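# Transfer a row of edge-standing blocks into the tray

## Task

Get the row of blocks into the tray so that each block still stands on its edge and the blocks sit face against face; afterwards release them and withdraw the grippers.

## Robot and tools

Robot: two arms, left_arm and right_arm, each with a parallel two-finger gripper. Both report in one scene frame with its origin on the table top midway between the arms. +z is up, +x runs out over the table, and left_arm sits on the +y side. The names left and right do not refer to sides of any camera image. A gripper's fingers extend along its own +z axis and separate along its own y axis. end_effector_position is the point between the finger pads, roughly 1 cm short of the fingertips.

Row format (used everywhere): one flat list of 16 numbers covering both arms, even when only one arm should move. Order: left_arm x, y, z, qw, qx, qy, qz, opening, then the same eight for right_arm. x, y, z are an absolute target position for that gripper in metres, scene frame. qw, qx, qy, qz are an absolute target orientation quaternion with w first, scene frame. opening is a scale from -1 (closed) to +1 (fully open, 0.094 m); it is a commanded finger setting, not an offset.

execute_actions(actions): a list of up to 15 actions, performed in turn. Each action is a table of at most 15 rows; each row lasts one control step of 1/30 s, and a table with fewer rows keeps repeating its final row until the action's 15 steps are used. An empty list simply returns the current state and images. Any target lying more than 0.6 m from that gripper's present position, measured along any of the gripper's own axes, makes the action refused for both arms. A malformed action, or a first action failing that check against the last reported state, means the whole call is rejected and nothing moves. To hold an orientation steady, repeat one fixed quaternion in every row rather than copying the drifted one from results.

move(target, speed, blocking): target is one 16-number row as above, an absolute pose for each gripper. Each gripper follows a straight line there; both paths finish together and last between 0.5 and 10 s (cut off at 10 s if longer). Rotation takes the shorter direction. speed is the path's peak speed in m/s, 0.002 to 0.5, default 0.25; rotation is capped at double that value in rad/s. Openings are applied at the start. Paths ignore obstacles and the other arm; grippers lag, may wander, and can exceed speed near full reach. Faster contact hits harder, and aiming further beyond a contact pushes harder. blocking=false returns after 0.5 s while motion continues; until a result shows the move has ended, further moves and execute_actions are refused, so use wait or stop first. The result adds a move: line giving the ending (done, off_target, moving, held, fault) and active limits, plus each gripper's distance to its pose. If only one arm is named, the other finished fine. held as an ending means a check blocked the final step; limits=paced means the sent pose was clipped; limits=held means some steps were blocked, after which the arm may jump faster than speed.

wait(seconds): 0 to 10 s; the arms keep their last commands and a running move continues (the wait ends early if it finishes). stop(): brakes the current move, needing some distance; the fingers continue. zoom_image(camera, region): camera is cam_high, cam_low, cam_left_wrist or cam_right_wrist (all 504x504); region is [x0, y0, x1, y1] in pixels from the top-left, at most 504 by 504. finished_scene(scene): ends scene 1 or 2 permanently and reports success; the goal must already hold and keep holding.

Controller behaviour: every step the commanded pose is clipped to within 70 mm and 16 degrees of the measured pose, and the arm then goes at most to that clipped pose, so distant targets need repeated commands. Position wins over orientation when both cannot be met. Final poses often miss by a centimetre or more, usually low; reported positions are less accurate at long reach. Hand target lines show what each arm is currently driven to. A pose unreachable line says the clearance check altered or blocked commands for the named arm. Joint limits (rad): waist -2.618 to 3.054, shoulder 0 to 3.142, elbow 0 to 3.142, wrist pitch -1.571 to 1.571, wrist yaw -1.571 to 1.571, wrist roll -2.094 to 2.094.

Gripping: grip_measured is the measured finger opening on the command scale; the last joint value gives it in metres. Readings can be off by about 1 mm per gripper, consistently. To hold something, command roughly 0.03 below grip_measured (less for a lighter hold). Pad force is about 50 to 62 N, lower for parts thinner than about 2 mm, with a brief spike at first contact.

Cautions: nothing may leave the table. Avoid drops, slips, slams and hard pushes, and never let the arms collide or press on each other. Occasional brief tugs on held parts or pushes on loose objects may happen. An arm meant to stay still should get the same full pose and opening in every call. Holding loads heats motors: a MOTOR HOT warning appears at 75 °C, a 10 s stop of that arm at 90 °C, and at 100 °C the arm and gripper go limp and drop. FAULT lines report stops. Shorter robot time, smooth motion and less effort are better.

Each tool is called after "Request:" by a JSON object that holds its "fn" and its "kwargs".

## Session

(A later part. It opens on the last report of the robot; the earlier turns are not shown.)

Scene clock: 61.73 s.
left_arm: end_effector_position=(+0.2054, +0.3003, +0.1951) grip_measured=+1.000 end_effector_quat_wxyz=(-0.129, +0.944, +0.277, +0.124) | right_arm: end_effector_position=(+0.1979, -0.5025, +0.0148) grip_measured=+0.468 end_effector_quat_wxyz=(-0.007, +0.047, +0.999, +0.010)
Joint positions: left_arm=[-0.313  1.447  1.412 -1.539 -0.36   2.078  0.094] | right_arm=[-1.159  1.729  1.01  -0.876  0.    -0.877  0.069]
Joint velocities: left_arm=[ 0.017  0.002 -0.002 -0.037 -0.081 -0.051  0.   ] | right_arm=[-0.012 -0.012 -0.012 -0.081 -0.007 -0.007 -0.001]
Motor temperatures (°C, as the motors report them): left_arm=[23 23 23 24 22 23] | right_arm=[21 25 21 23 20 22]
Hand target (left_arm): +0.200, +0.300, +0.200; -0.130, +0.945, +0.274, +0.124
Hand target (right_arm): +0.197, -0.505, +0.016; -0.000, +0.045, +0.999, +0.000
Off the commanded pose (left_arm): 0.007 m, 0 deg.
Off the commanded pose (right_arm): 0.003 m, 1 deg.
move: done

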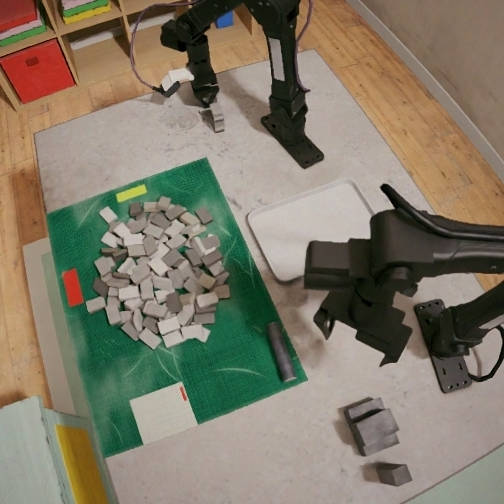

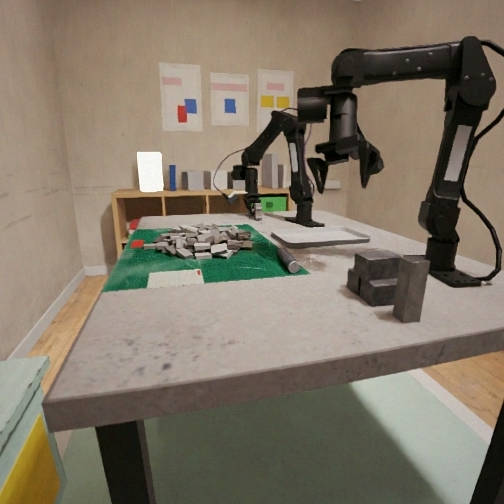

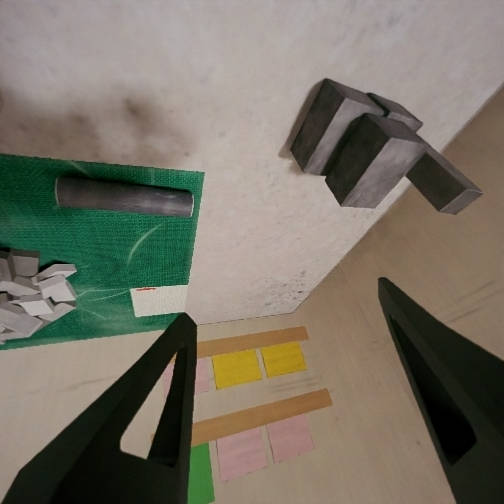

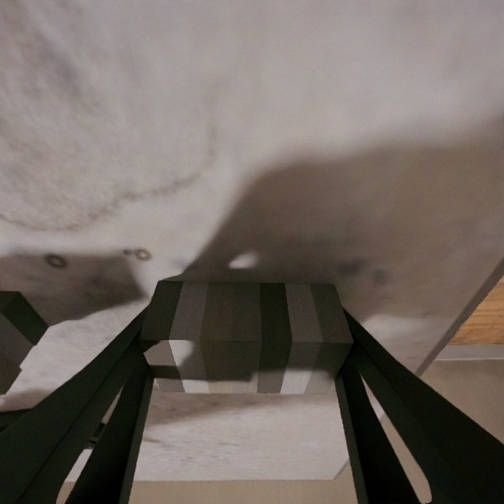

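Request:
{"fn": "move", "kwargs": {"target": [0.2,0.4,0.2,-0.13,0.945,0.274,0.124,1,0.2,-0.505,0.12,0,0.045,1,0,0.4], "speed": 0.1}}

Request:
{"fn": "move", "kwargs": {"target": [0.2,0.4,0.2,-0.13,0.945,0.274,0.124,1,0.34,-0.3,0.13,0,0,1,0,0.4], "speed": 0.15}}

Request:
{"fn": "move", "kwargs": {"target": [0.2,0.4,0.2,-0.13,0.945,0.274,0.124,1,0.27,-0.08,0.12,0,-0.38,0.92,0,0.4], "speed": 0.15}}

Request:
{"fn": "move", "kwargs": {"target": [0.2,0.4,0.2,-0.13,0.945,0.274,0.124,1,0.14,-0.01,0.08,0,-0.707,0.707,0,0.4], "speed": 0.15}}

Scene clock: 73.27 s.
left_arm: end_effector_position=(+0.2038, +0.3940, +0.2001) grip_measured=+1.000 end_effector_quat_wxyz=(-0.218, +0.884, +0.387, +0.148) | right_arm: end_effector_position=(+0.1958, -0.4995, +0.0951) grip_measured=+0.468 end_effector_quat_wxyz=(-0.019, +0.047, +0.998, +0.025)
Joint positions: left_arm=[-0.048  1.407  1.345 -1.535 -0.532  2.081  0.094] | right_arm=[-1.159  1.655  1.261 -1.24   0.    -0.877  0.069]
Joint velocities: left_arm=[-0.002 -0.012  0.012 -0.037 -0.051 -0.022  0.   ] | right_arm=[ 0.012  0.012 -0.007 -0.037 -0.051 -0.037  0.   ]
Motor temperatures (°C, as the motors report them): left_arm=[23 23 23 24 22 23] | right_arm=[21 26 21 23 20 22]
Hand target (left_arm): +0.201, +0.399, +0.200; -0.225, +0.882, +0.385, +0.150
Hand target (right_arm): +0.200, -0.505, +0.119; -0.000, +0.045, +0.999, -0.000
Off the commanded pose (left_arm): 0.007 m, 18 deg; orientation clipped at the last step of the last action.
Off the commanded pose (right_arm): 0.026 m, 4 deg.
joint sent to its limit (left arm) — the command would take joint 6 (wrist roll) past its upper limit, so that joint was sent only as far as its limit.
move: off_target (left_arm, right_arm); limits=paced

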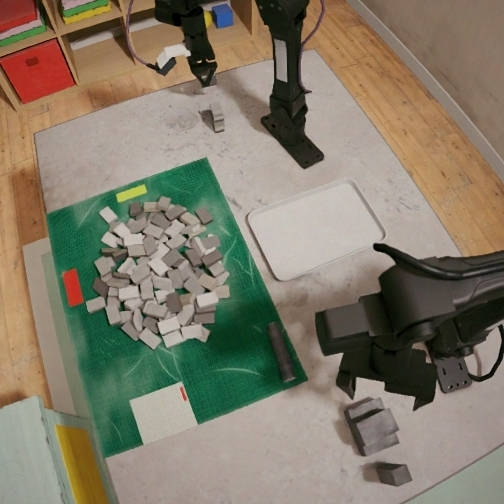

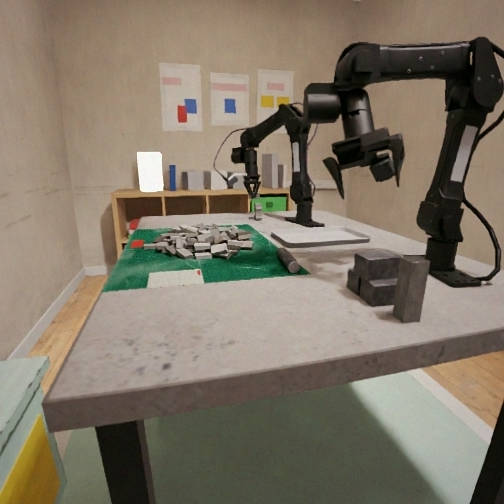

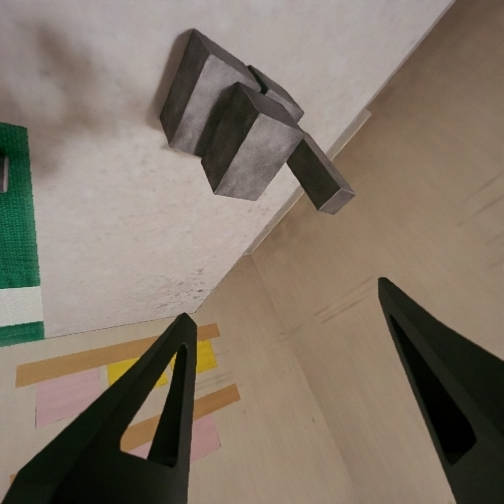

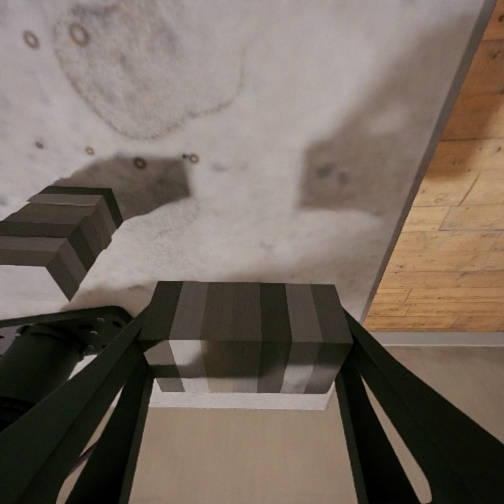

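Scene clock: 75.50 s.
left_arm: end_effector_position=(+0.2038, +0.3940, +0.2001) grip_measured=+1.000 end_effector_quat_wxyz=(-0.218, +0.884, +0.387, +0.148) | right_arm: end_effector_position=(+0.3349, -0.3014, +0.1133) grip_measured=+0.468 end_effector_quat_wxyz=(-0.018, -0.005, +1.000, +0.003)
Joint positions: left_arm=[-0.048  1.407  1.345 -1.535 -0.532  2.081  0.094] | right_arm=[-0.29   1.702  1.387 -1.292 -0.003 -0.114  0.069]
Joint velocities: left_arm=[ 0.007 -0.007 -0.007 -0.051  0.007  0.022  0.   ] | right_arm=[ 0.007 -0.017  0.007  0.037 -0.066  0.051 -0.   ]
Motor temperatures (°C, as the motors report them): left_arm=[23 23 23 24 22 23] | right_arm=[21 26 21 23 20 22]
Hand target (left_arm): +0.200, +0.399, +0.200; -0.224, +0.882, +0.387, +0.150
Hand target (right_arm): +0.342, -0.304, +0.130; +0.000, +0.000, +1.000, -0.003
Off the commanded pose (left_arm): 0.007 m, 18 deg; orientation clipped at the last step of the last action.
Off the commanded pose (right_arm): 0.017 m, 2 deg.
joint sent to its limit (left arm) — the command would take joint 6 (wrist roll) past its upper limit, so that joint was sent only as far as its limit.
move: off_target (left_arm, right_arm); limits=paced

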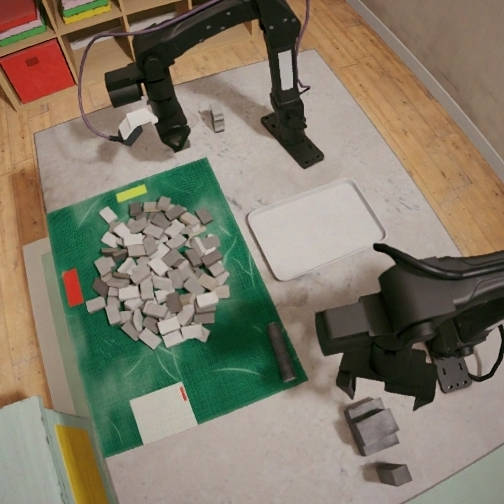

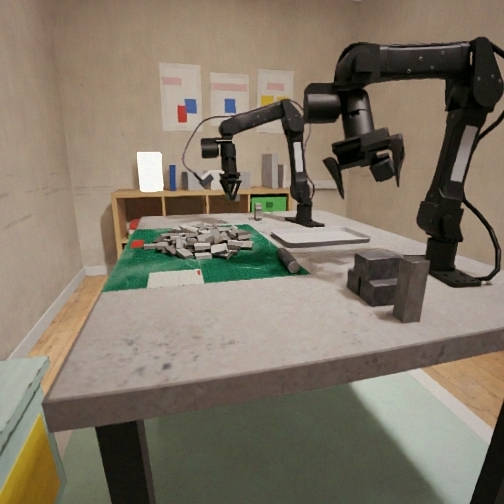

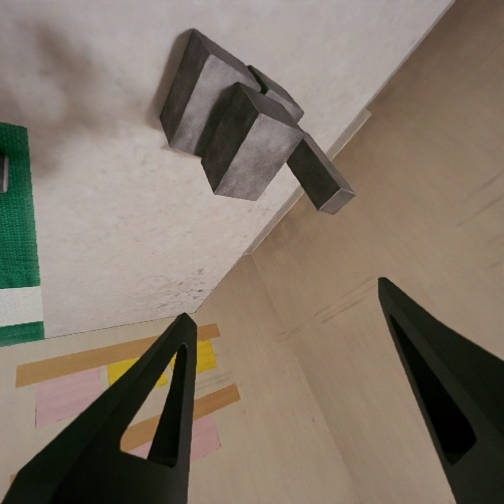

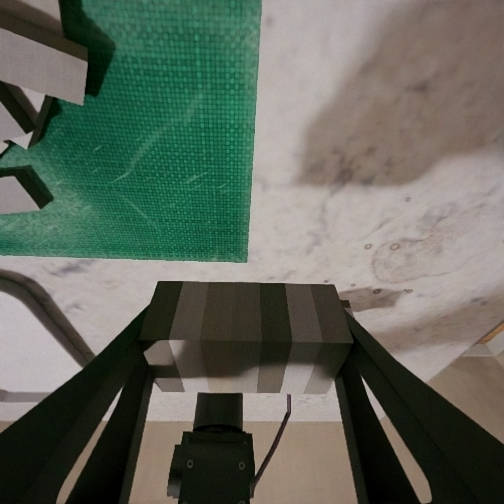

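Scene clock: 78.43 s.
left_arm: end_effector_position=(+0.2038, +0.3940, +0.2001) grip_measured=+1.000 end_effector_quat_wxyz=(-0.218, +0.884, +0.387, +0.148) | right_arm: end_effector_position=(+0.2623, -0.0893, +0.1048) grip_measured=+0.468 end_effector_quat_wxyz=(-0.029, -0.383, +0.923, -0.008)
Joint positions: left_arm=[-0.048  1.407  1.345 -1.535 -0.532  2.081  0.094] | right_arm=[ 0.496  1.695  1.345 -1.28  -0.001 -0.102  0.069]
Joint velocities: left_arm=[ 0.022 -0.002 -0.012  0.007  0.007  0.022  0.   ] | right_arm=[-0.002 -0.027 -0.007 -0.037  0.037 -0.037  0.   ]
Motor temperatures (°C, as the motors report them): left_arm=[23 23 23 24 22 23] | right_arm=[21 26 22 23 20 22]
Hand target (left_arm): +0.200, +0.399, +0.200; -0.224, +0.882, +0.387, +0.150
Hand target (right_arm): +0.273, -0.081, +0.120; +0.001, -0.382, +0.924, -0.002
Off the commanded pose (left_arm): 0.007 m, 18 deg; orientation clipped at the last step of the last action.
Off the commanded pose (right_arm): 0.019 m, 3 deg.
joint sent to its limit (left arm) — the command would take joint 6 (wrist roll) past its upper limit, so that joint was sent only as far as its limit.
move: off_target (left_arm, right_arm); limits=paced

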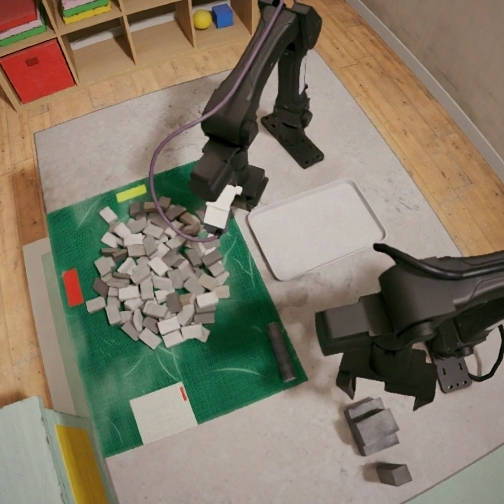

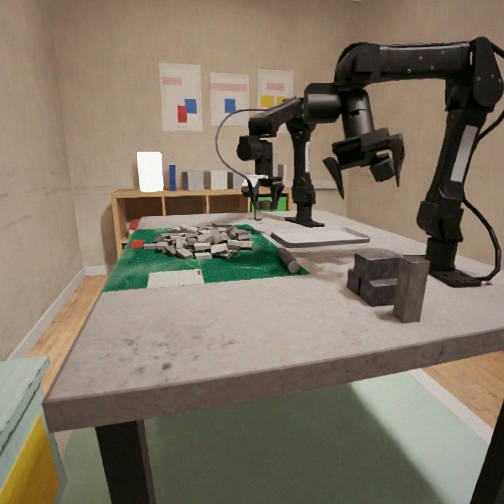

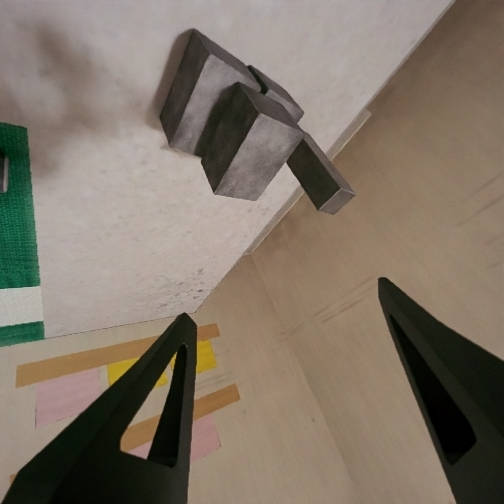

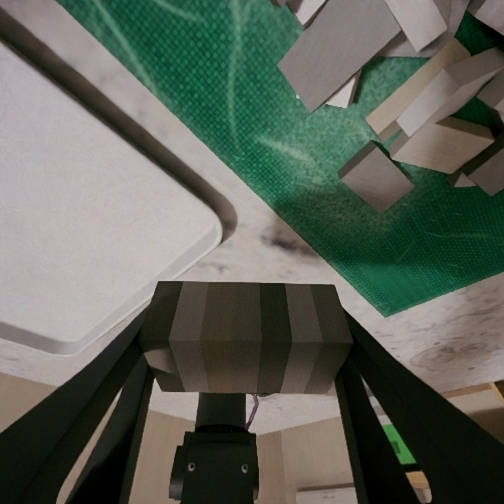

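Scene clock: 81.40 s.
left_arm: end_effector_position=(+0.2038, +0.3940, +0.2001) grip_measured=+1.000 end_effector_quat_wxyz=(-0.218, +0.884, +0.387, +0.148) | right_arm: end_effector_position=(+0.1409, -0.0123, +0.0700) grip_measured=+0.468 end_effector_quat_wxyz=(-0.022, -0.701, +0.713, -0.009)
Joint positions: left_arm=[-0.048  1.407  1.345 -1.535 -0.532  2.081  0.094] | right_arm=[ 1.008  1.673  1.179 -1.125 -0.001 -0.36   0.069]
Joint velocities: left_arm=[ 0.002  0.002 -0.002 -0.066 -0.022 -0.037  0.   ] | right_arm=[-0.007  0.007 -0.007 -0.037  0.007 -0.007  0.001]
Motor temperatures (°C, as the motors report them): left_arm=[23 23 23 24 22 23] | right_arm=[21 26 22 23 20 22]
Hand target (left_arm): +0.200, +0.399, +0.200; -0.224, +0.882, +0.387, +0.150
Hand target (right_arm): +0.142, -0.009, +0.080; -0.001, +0.707, -0.707, +0.002
Off the commanded pose (left_arm): 0.007 m, 18 deg; orientation clipped at the last step of the last action.
Off the commanded pose (right_arm): 0.010 m, 3 deg.
joint sent to its limit (left arm) — the command would take joint 6 (wrist roll) past its upper limit, so that joint was sent only as far as its limit.
move: off_target (left_arm, right_arm); limits=paced

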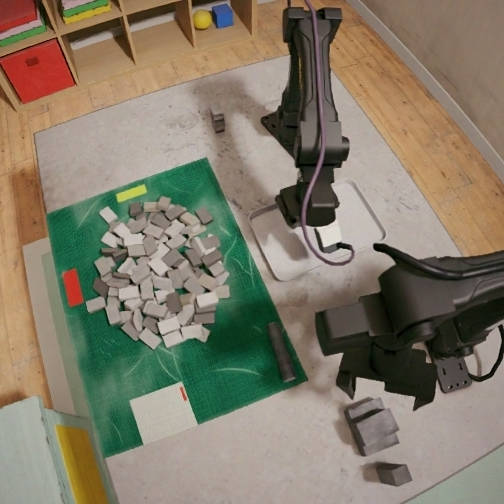

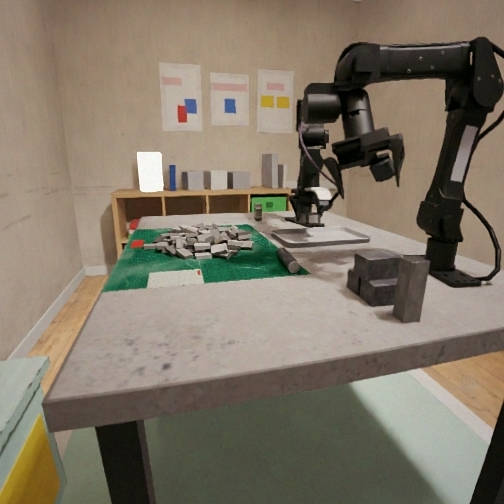

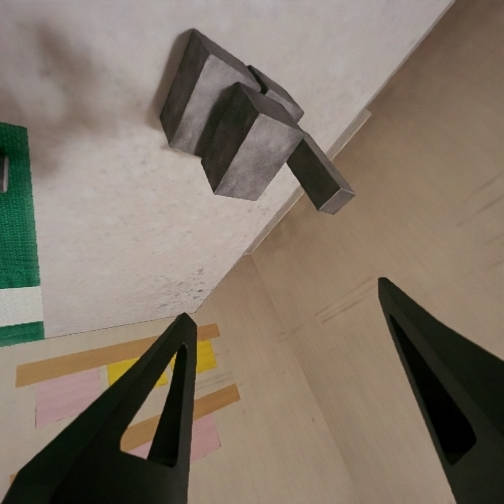

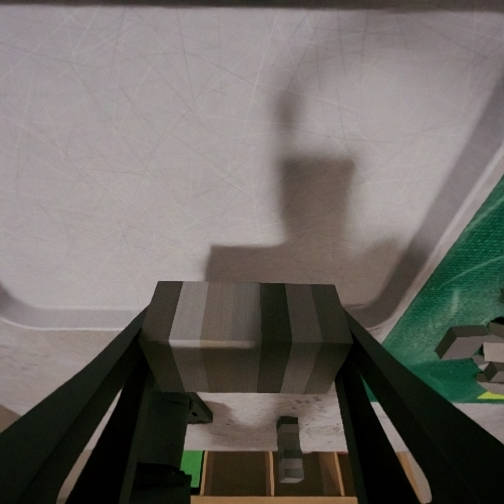

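Request:
{"fn": "move", "kwargs": {"target": [0.2038,0.394,0.2,-0.218,0.884,0.387,0.148,1,0.1,0.03,0.045,0,-0.707,0.707,0,0.4], "speed": 0.07}}

Request:
{"fn": "move", "kwargs": {"target": [0.2038,0.394,0.2,-0.218,0.884,0.387,0.148,1,0.1,0.03,0.024,0,-0.707,0.707,0,0.4], "speed": 0.02}}

Scene clock: 86.47 s.
left_arm: end_effector_position=(+0.2038, +0.3940, +0.2001) grip_measured=+1.000 end_effector_quat_wxyz=(-0.218, +0.884, +0.387, +0.148) | right_arm: end_effector_position=(+0.1006, +0.0239, +0.0399) grip_measured=+0.468 end_effector_quat_wxyz=(-0.013, -0.710, +0.704, -0.008)
Joint positions: left_arm=[-0.048  1.407  1.345 -1.535 -0.532  2.081  0.094] | right_arm=[ 1.177  1.779  1.179 -1.003 -0.    -0.214  0.069]
Joint velocities: left_arm=[ 0.002  0.002  0.012 -0.037 -0.051  0.007  0.   ] | right_arm=[-0.007 -0.002 -0.002 -0.066 -0.037 -0.022 -0.   ]
Motor temperatures (°C, as the motors report them): left_arm=[23 23 22 24 22 23] | right_arm=[21 27 21 23 20 22]
Hand target (left_arm): +0.204, +0.394, +0.200; -0.218, +0.884, +0.387, +0.148
Hand target (right_arm): +0.101, +0.030, +0.045; -0.000, +0.707, -0.707, +0.000
Off the commanded pose (left_arm): 0.000 m, 0 deg.
Off the commanded pose (right_arm): 0.008 m, 2 deg.
move: done

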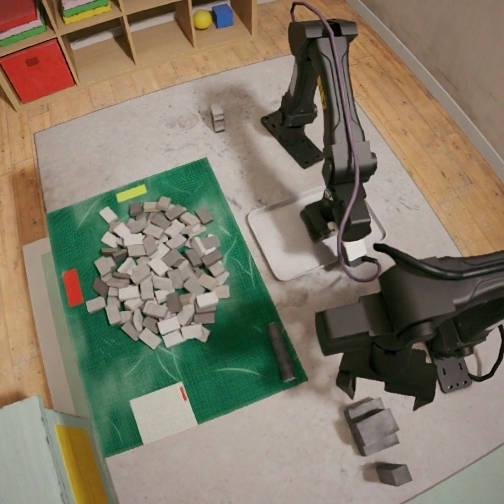

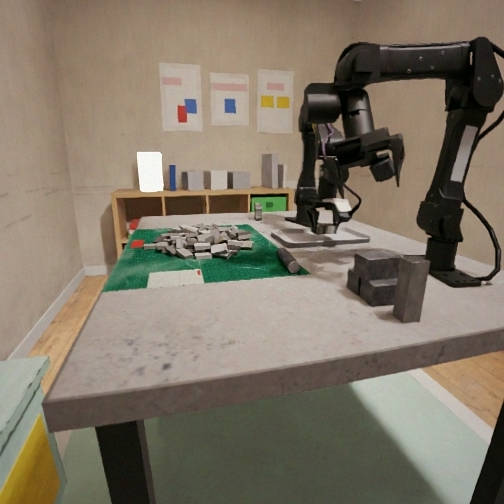

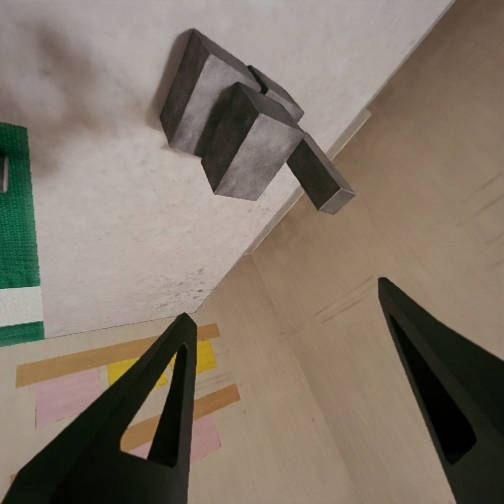

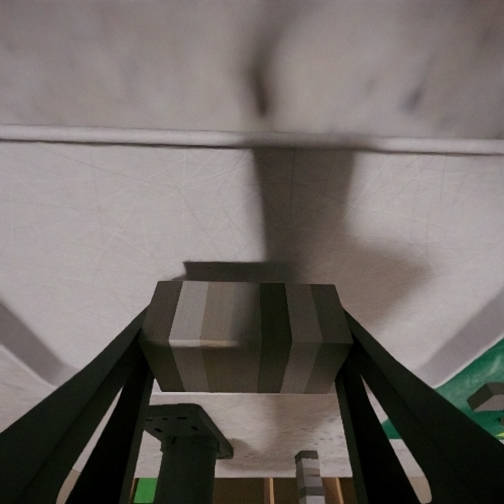

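Scene clock: 87.57 s.
left_arm: end_effector_position=(+0.2038, +0.3940, +0.2001) grip_measured=+1.000 end_effector_quat_wxyz=(-0.218, +0.884, +0.387, +0.148) | right_arm: end_effector_position=(+0.1009, +0.0253, +0.0213) grip_measured=+0.468 end_effector_quat_wxyz=(-0.011, -0.709, +0.706, -0.007)
Joint positions: left_arm=[-0.048  1.407  1.345 -1.535 -0.532  2.081  0.094] | right_arm=[ 1.177  1.806  1.133 -0.924 -0.    -0.211  0.069]
Joint velocities: left_arm=[-0.002  0.012  0.002  0.022 -0.022 -0.081  0.   ] | right_arm=[ 0.002 -0.017 -0.007  0.037 -0.066  0.007 -0.001]
Motor temperatures (°C, as the motors report them): left_arm=[23 23 22 24 22 23] | right_arm=[21 27 21 23 20 22]
Hand target (left_arm): +0.204, +0.394, +0.200; -0.218, +0.884, +0.387, +0.148
Hand target (right_arm): +0.100, +0.030, +0.024; +0.000, +0.707, -0.707, +0.000
Off the commanded pose (left_arm): 0.000 m, 0 deg.
Off the commanded pose (right_arm): 0.005 m, 1 deg.
move: done

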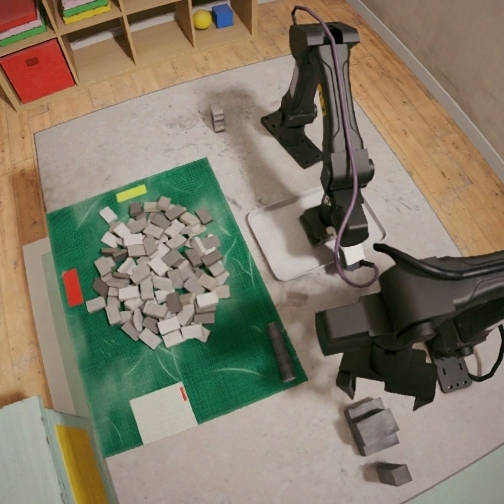

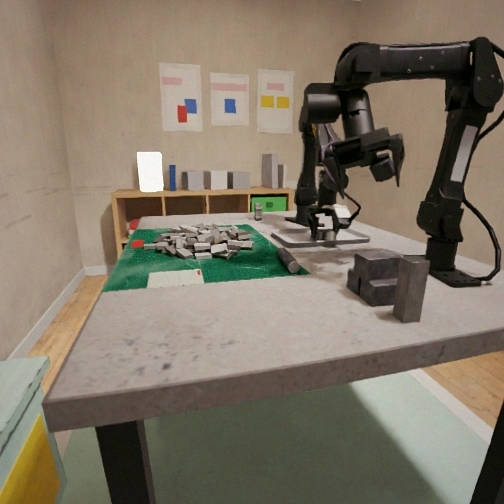

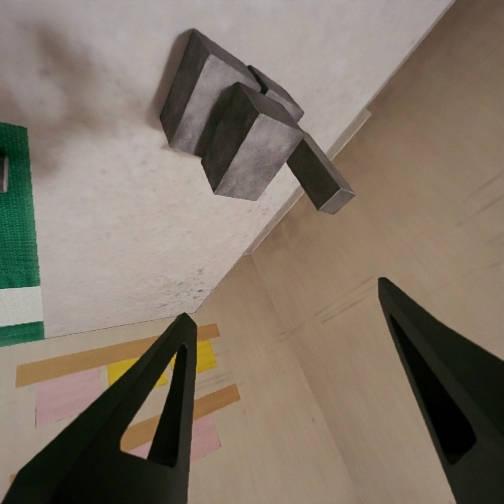

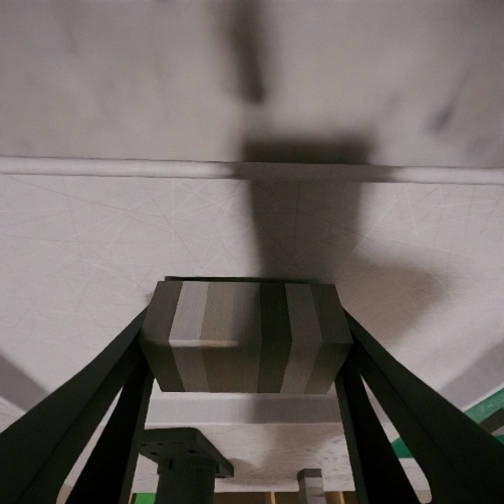

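Request:
{"fn": "move", "kwargs": {"target": [0.2038,0.394,0.2,-0.218,0.884,0.387,0.148,1,0.1,0.03,0.017,0,-0.707,0.707,0,0.4], "speed": 0.01}}

Request:
{"fn": "move", "kwargs": {"target": [0.2038,0.394,0.2,-0.218,0.884,0.387,0.148,1,0.1,0.03,0.019,0,-0.707,0.707,0,1], "speed": 0.01}}

Request:
{"fn": "move", "kwargs": {"target": [0.2038,0.394,0.2,-0.218,0.884,0.387,0.148,1,0.1,0.02,0.14,0,-0.707,0.707,0,1], "speed": 0.15}}

Request:
{"fn": "move", "kwargs": {"target": [0.2038,0.394,0.2,-0.218,0.884,0.387,0.148,1,0.25,-0.15,0.16,0,-0.38,0.92,0,1]}}

Scene clock: 95.63 s.
left_arm: end_effector_position=(+0.2038, +0.3940, +0.2001) grip_measured=+1.000 end_effector_quat_wxyz=(-0.218, +0.884, +0.387, +0.148) | right_arm: end_effector_position=(+0.1015, +0.0282, +0.0164) grip_measured=+0.468 end_effector_quat_wxyz=(-0.007, -0.708, +0.706, -0.004)
Joint positions: left_arm=[-0.048  1.407  1.345 -1.535 -0.532  2.081  0.094] | right_arm=[ 1.177  1.815  1.124 -0.895 -0.    -0.209  0.069]
Joint velocities: left_arm=[-0.012  0.007 -0.027  0.022  0.037 -0.022  0.   ] | right_arm=[ 0.002 -0.017 -0.012 -0.022 -0.051  0.022 -0.001]
Motor temperatures (°C, as the motors report them): left_arm=[23 23 23 24 22 23] | right_arm=[21 27 21 23 20 22]
Hand target (left_arm): +0.204, +0.394, +0.200; -0.218, +0.884, +0.387, +0.148
Hand target (right_arm): +0.100, +0.030, +0.017; +0.000, +0.707, -0.707, +0.000
Off the commanded pose (left_arm): 0.000 m, 0 deg.
Off the commanded pose (right_arm): 0.002 m, 1 deg.
move: done

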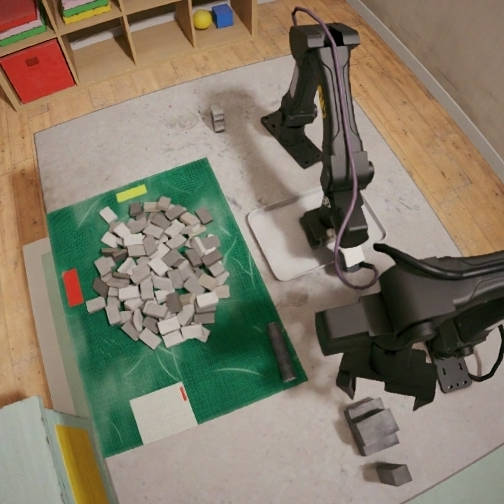

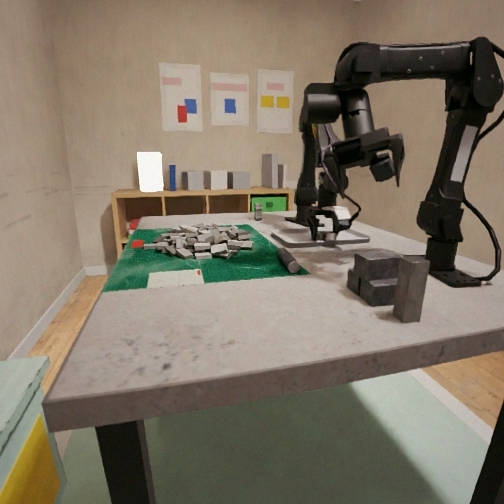

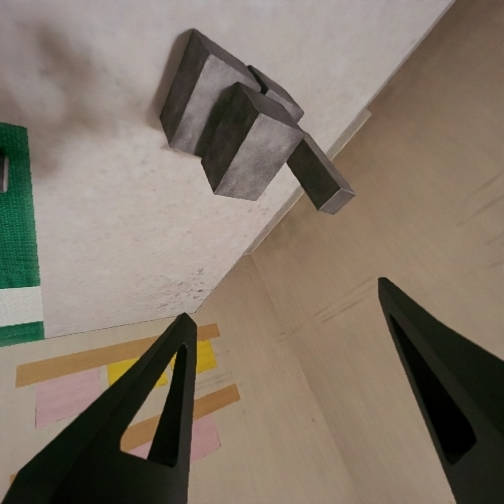

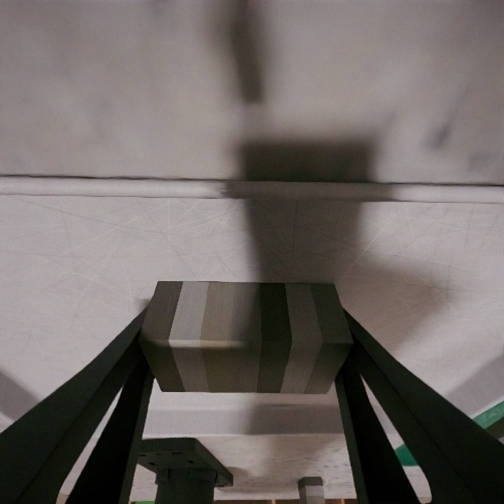

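Scene clock: 96.63 s.
left_arm: end_effector_position=(+0.2038, +0.3940, +0.2001) grip_measured=+1.000 end_effector_quat_wxyz=(-0.218, +0.884, +0.387, +0.148) | right_arm: end_effector_position=(+0.1015, +0.0282, +0.0164) grip_measured=+1.000 end_effector_quat_wxyz=(-0.007, -0.708, +0.706, -0.004)
Joint positions: left_arm=[-0.048  1.407  1.345 -1.535 -0.532  2.081  0.094] | right_arm=[ 1.177  1.815  1.124 -0.895 -0.    -0.209  0.094]
Joint velocities: left_arm=[ 0.027 -0.002  0.007  0.022  0.066 -0.007  0.   ] | right_arm=[-0.002 -0.027  0.002  0.022  0.007 -0.066  0.   ]
Motor temperatures (°C, as the motors report them): left_arm=[23 23 23 24 22 23] | right_arm=[21 27 21 23 20 22]
Hand target (left_arm): +0.204, +0.394, +0.200; -0.218, +0.884, +0.387, +0.148
Hand target (right_arm): +0.100, +0.030, +0.019; +0.000, +0.707, -0.707, +0.000
Off the commanded pose (left_arm): 0.000 m, 0 deg.
Off the commanded pose (right_arm): 0.004 m, 1 deg.
move: done

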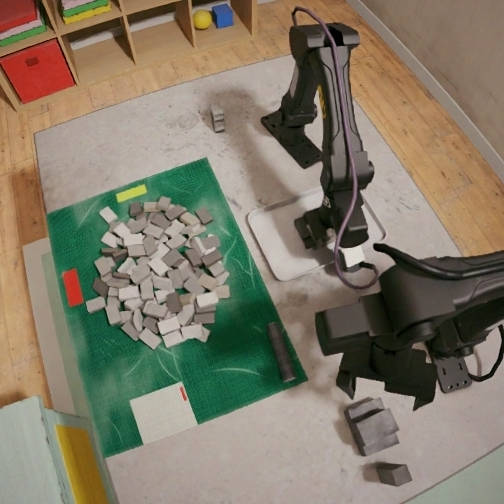

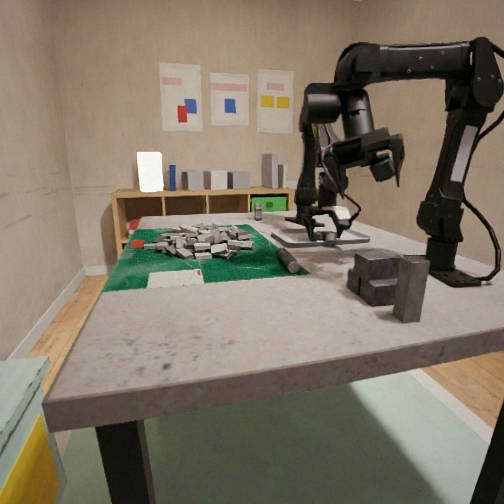

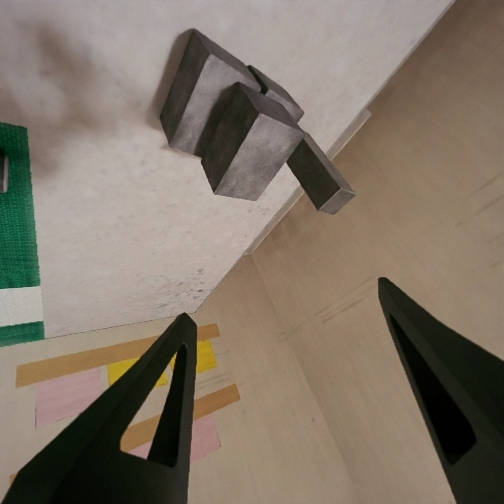

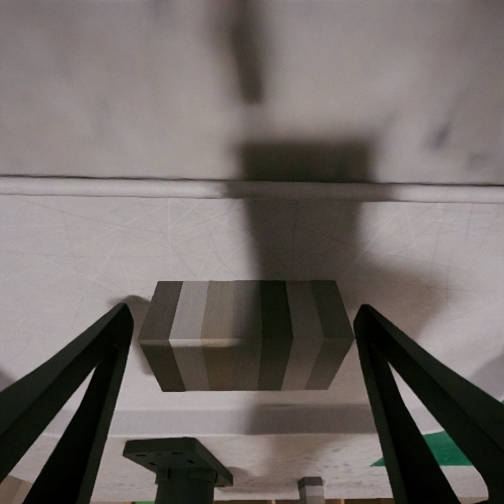

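Scene clock: 98.10 s.
left_arm: end_effector_position=(+0.2038, +0.3940, +0.2001) grip_measured=+1.000 end_effector_quat_wxyz=(-0.218, +0.884, +0.387, +0.148) | right_arm: end_effector_position=(+0.0990, +0.0163, +0.1241) grip_measured=+1.000 end_effector_quat_wxyz=(-0.017, -0.708, +0.706, -0.011)
Joint positions: left_arm=[-0.048  1.407  1.345 -1.535 -0.532  2.081  0.094] | right_arm=[ 1.177  1.696  1.424 -1.339 -0.    -0.209  0.094]
Joint velocities: left_arm=[ 0.017 -0.007  0.012 -0.037 -0.022 -0.066  0.   ] | right_arm=[-0.012  0.012  0.002 -0.022 -0.037  0.022  0.   ]
Motor temperatures (°C, as the motors report them): left_arm=[23 23 23 24 22 23] | right_arm=[21 27 21 23 20 22]
Hand target (left_arm): +0.204, +0.394, +0.200; -0.218, +0.884, +0.387, +0.148
Hand target (right_arm): +0.100, +0.020, +0.140; -0.000, +0.707, -0.707, -0.000
Off the commanded pose (left_arm): 0.000 m, 0 deg.
Off the commanded pose (right_arm): 0.016 m, 2 deg.
move: off_target (right_arm)

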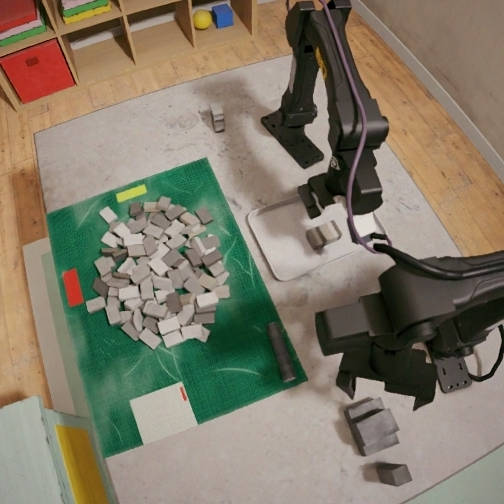

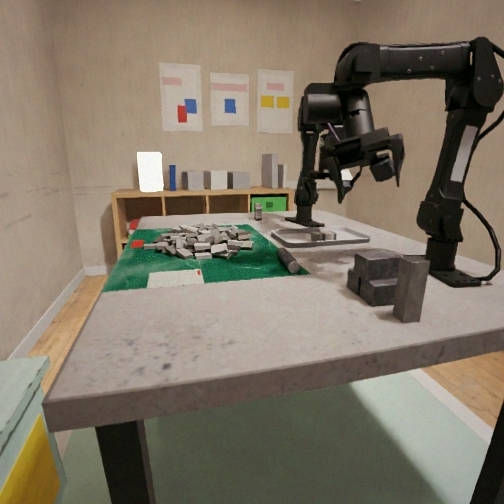

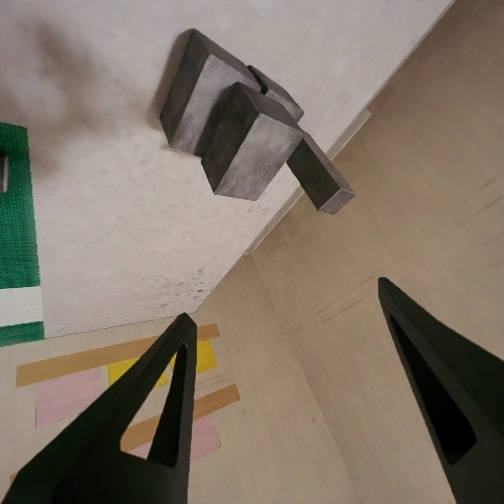

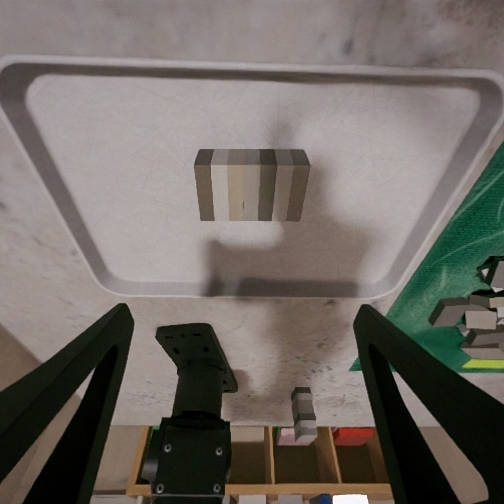

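Scene clock: 100.07 s.
left_arm: end_effector_position=(+0.2038, +0.3940, +0.2001) grip_measured=+1.000 end_effector_quat_wxyz=(-0.218, +0.884, +0.387, +0.148) | right_arm: end_effector_position=(+0.2435, -0.1525, +0.1465) grip_measured=+1.000 end_effector_quat_wxyz=(-0.020, -0.378, +0.926, -0.003)
Joint positions: left_arm=[-0.048  1.407  1.345 -1.535 -0.532  2.081  0.094] | right_arm=[ 0.34   1.476  1.288 -1.424  0.001 -0.247  0.094]
Joint velocities: left_arm=[ 0.032 -0.007  0.017  0.037 -0.037  0.081  0.   ] | right_arm=[-0.027  0.012  0.017  0.051 -0.022 -0.095  0.   ]
Motor temperatures (°C, as the motors report them): left_arm=[23 23 23 24 22 23] | right_arm=[21 27 21 23 20 22]
Hand target (left_arm): +0.204, +0.394, +0.200; -0.218, +0.884, +0.387, +0.148
Hand target (right_arm): +0.246, -0.151, +0.160; -0.002, -0.382, +0.924, +0.001
Off the commanded pose (left_arm): 0.000 m, 0 deg.
Off the commanded pose (right_arm): 0.015 m, 2 deg.
move: off_target (right_arm)

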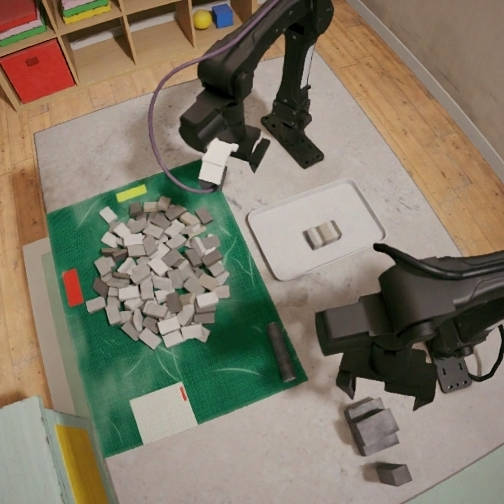

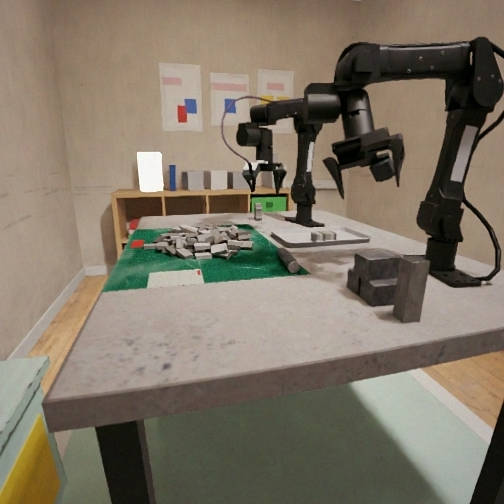

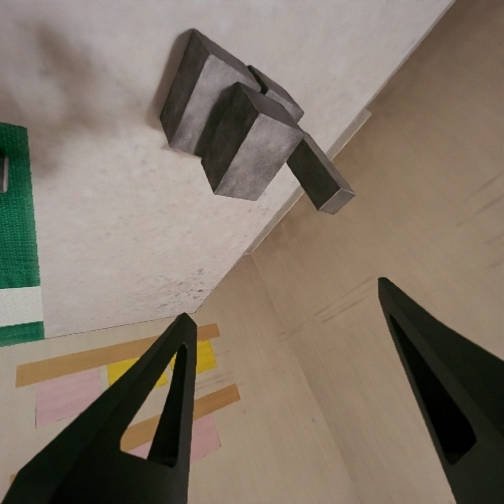

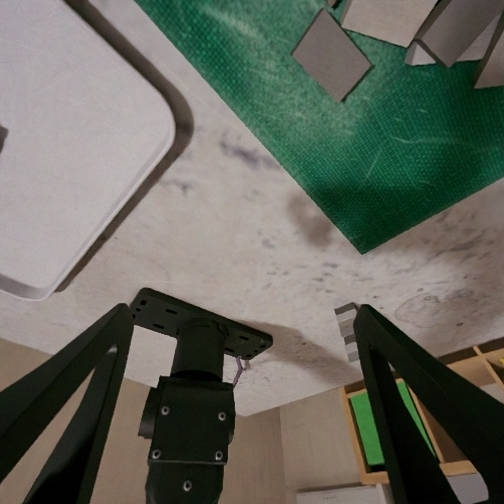

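Request:
{"fn": "finished_scene", "kwargs": {"scene": 1}}

The scene is finished: the task was done.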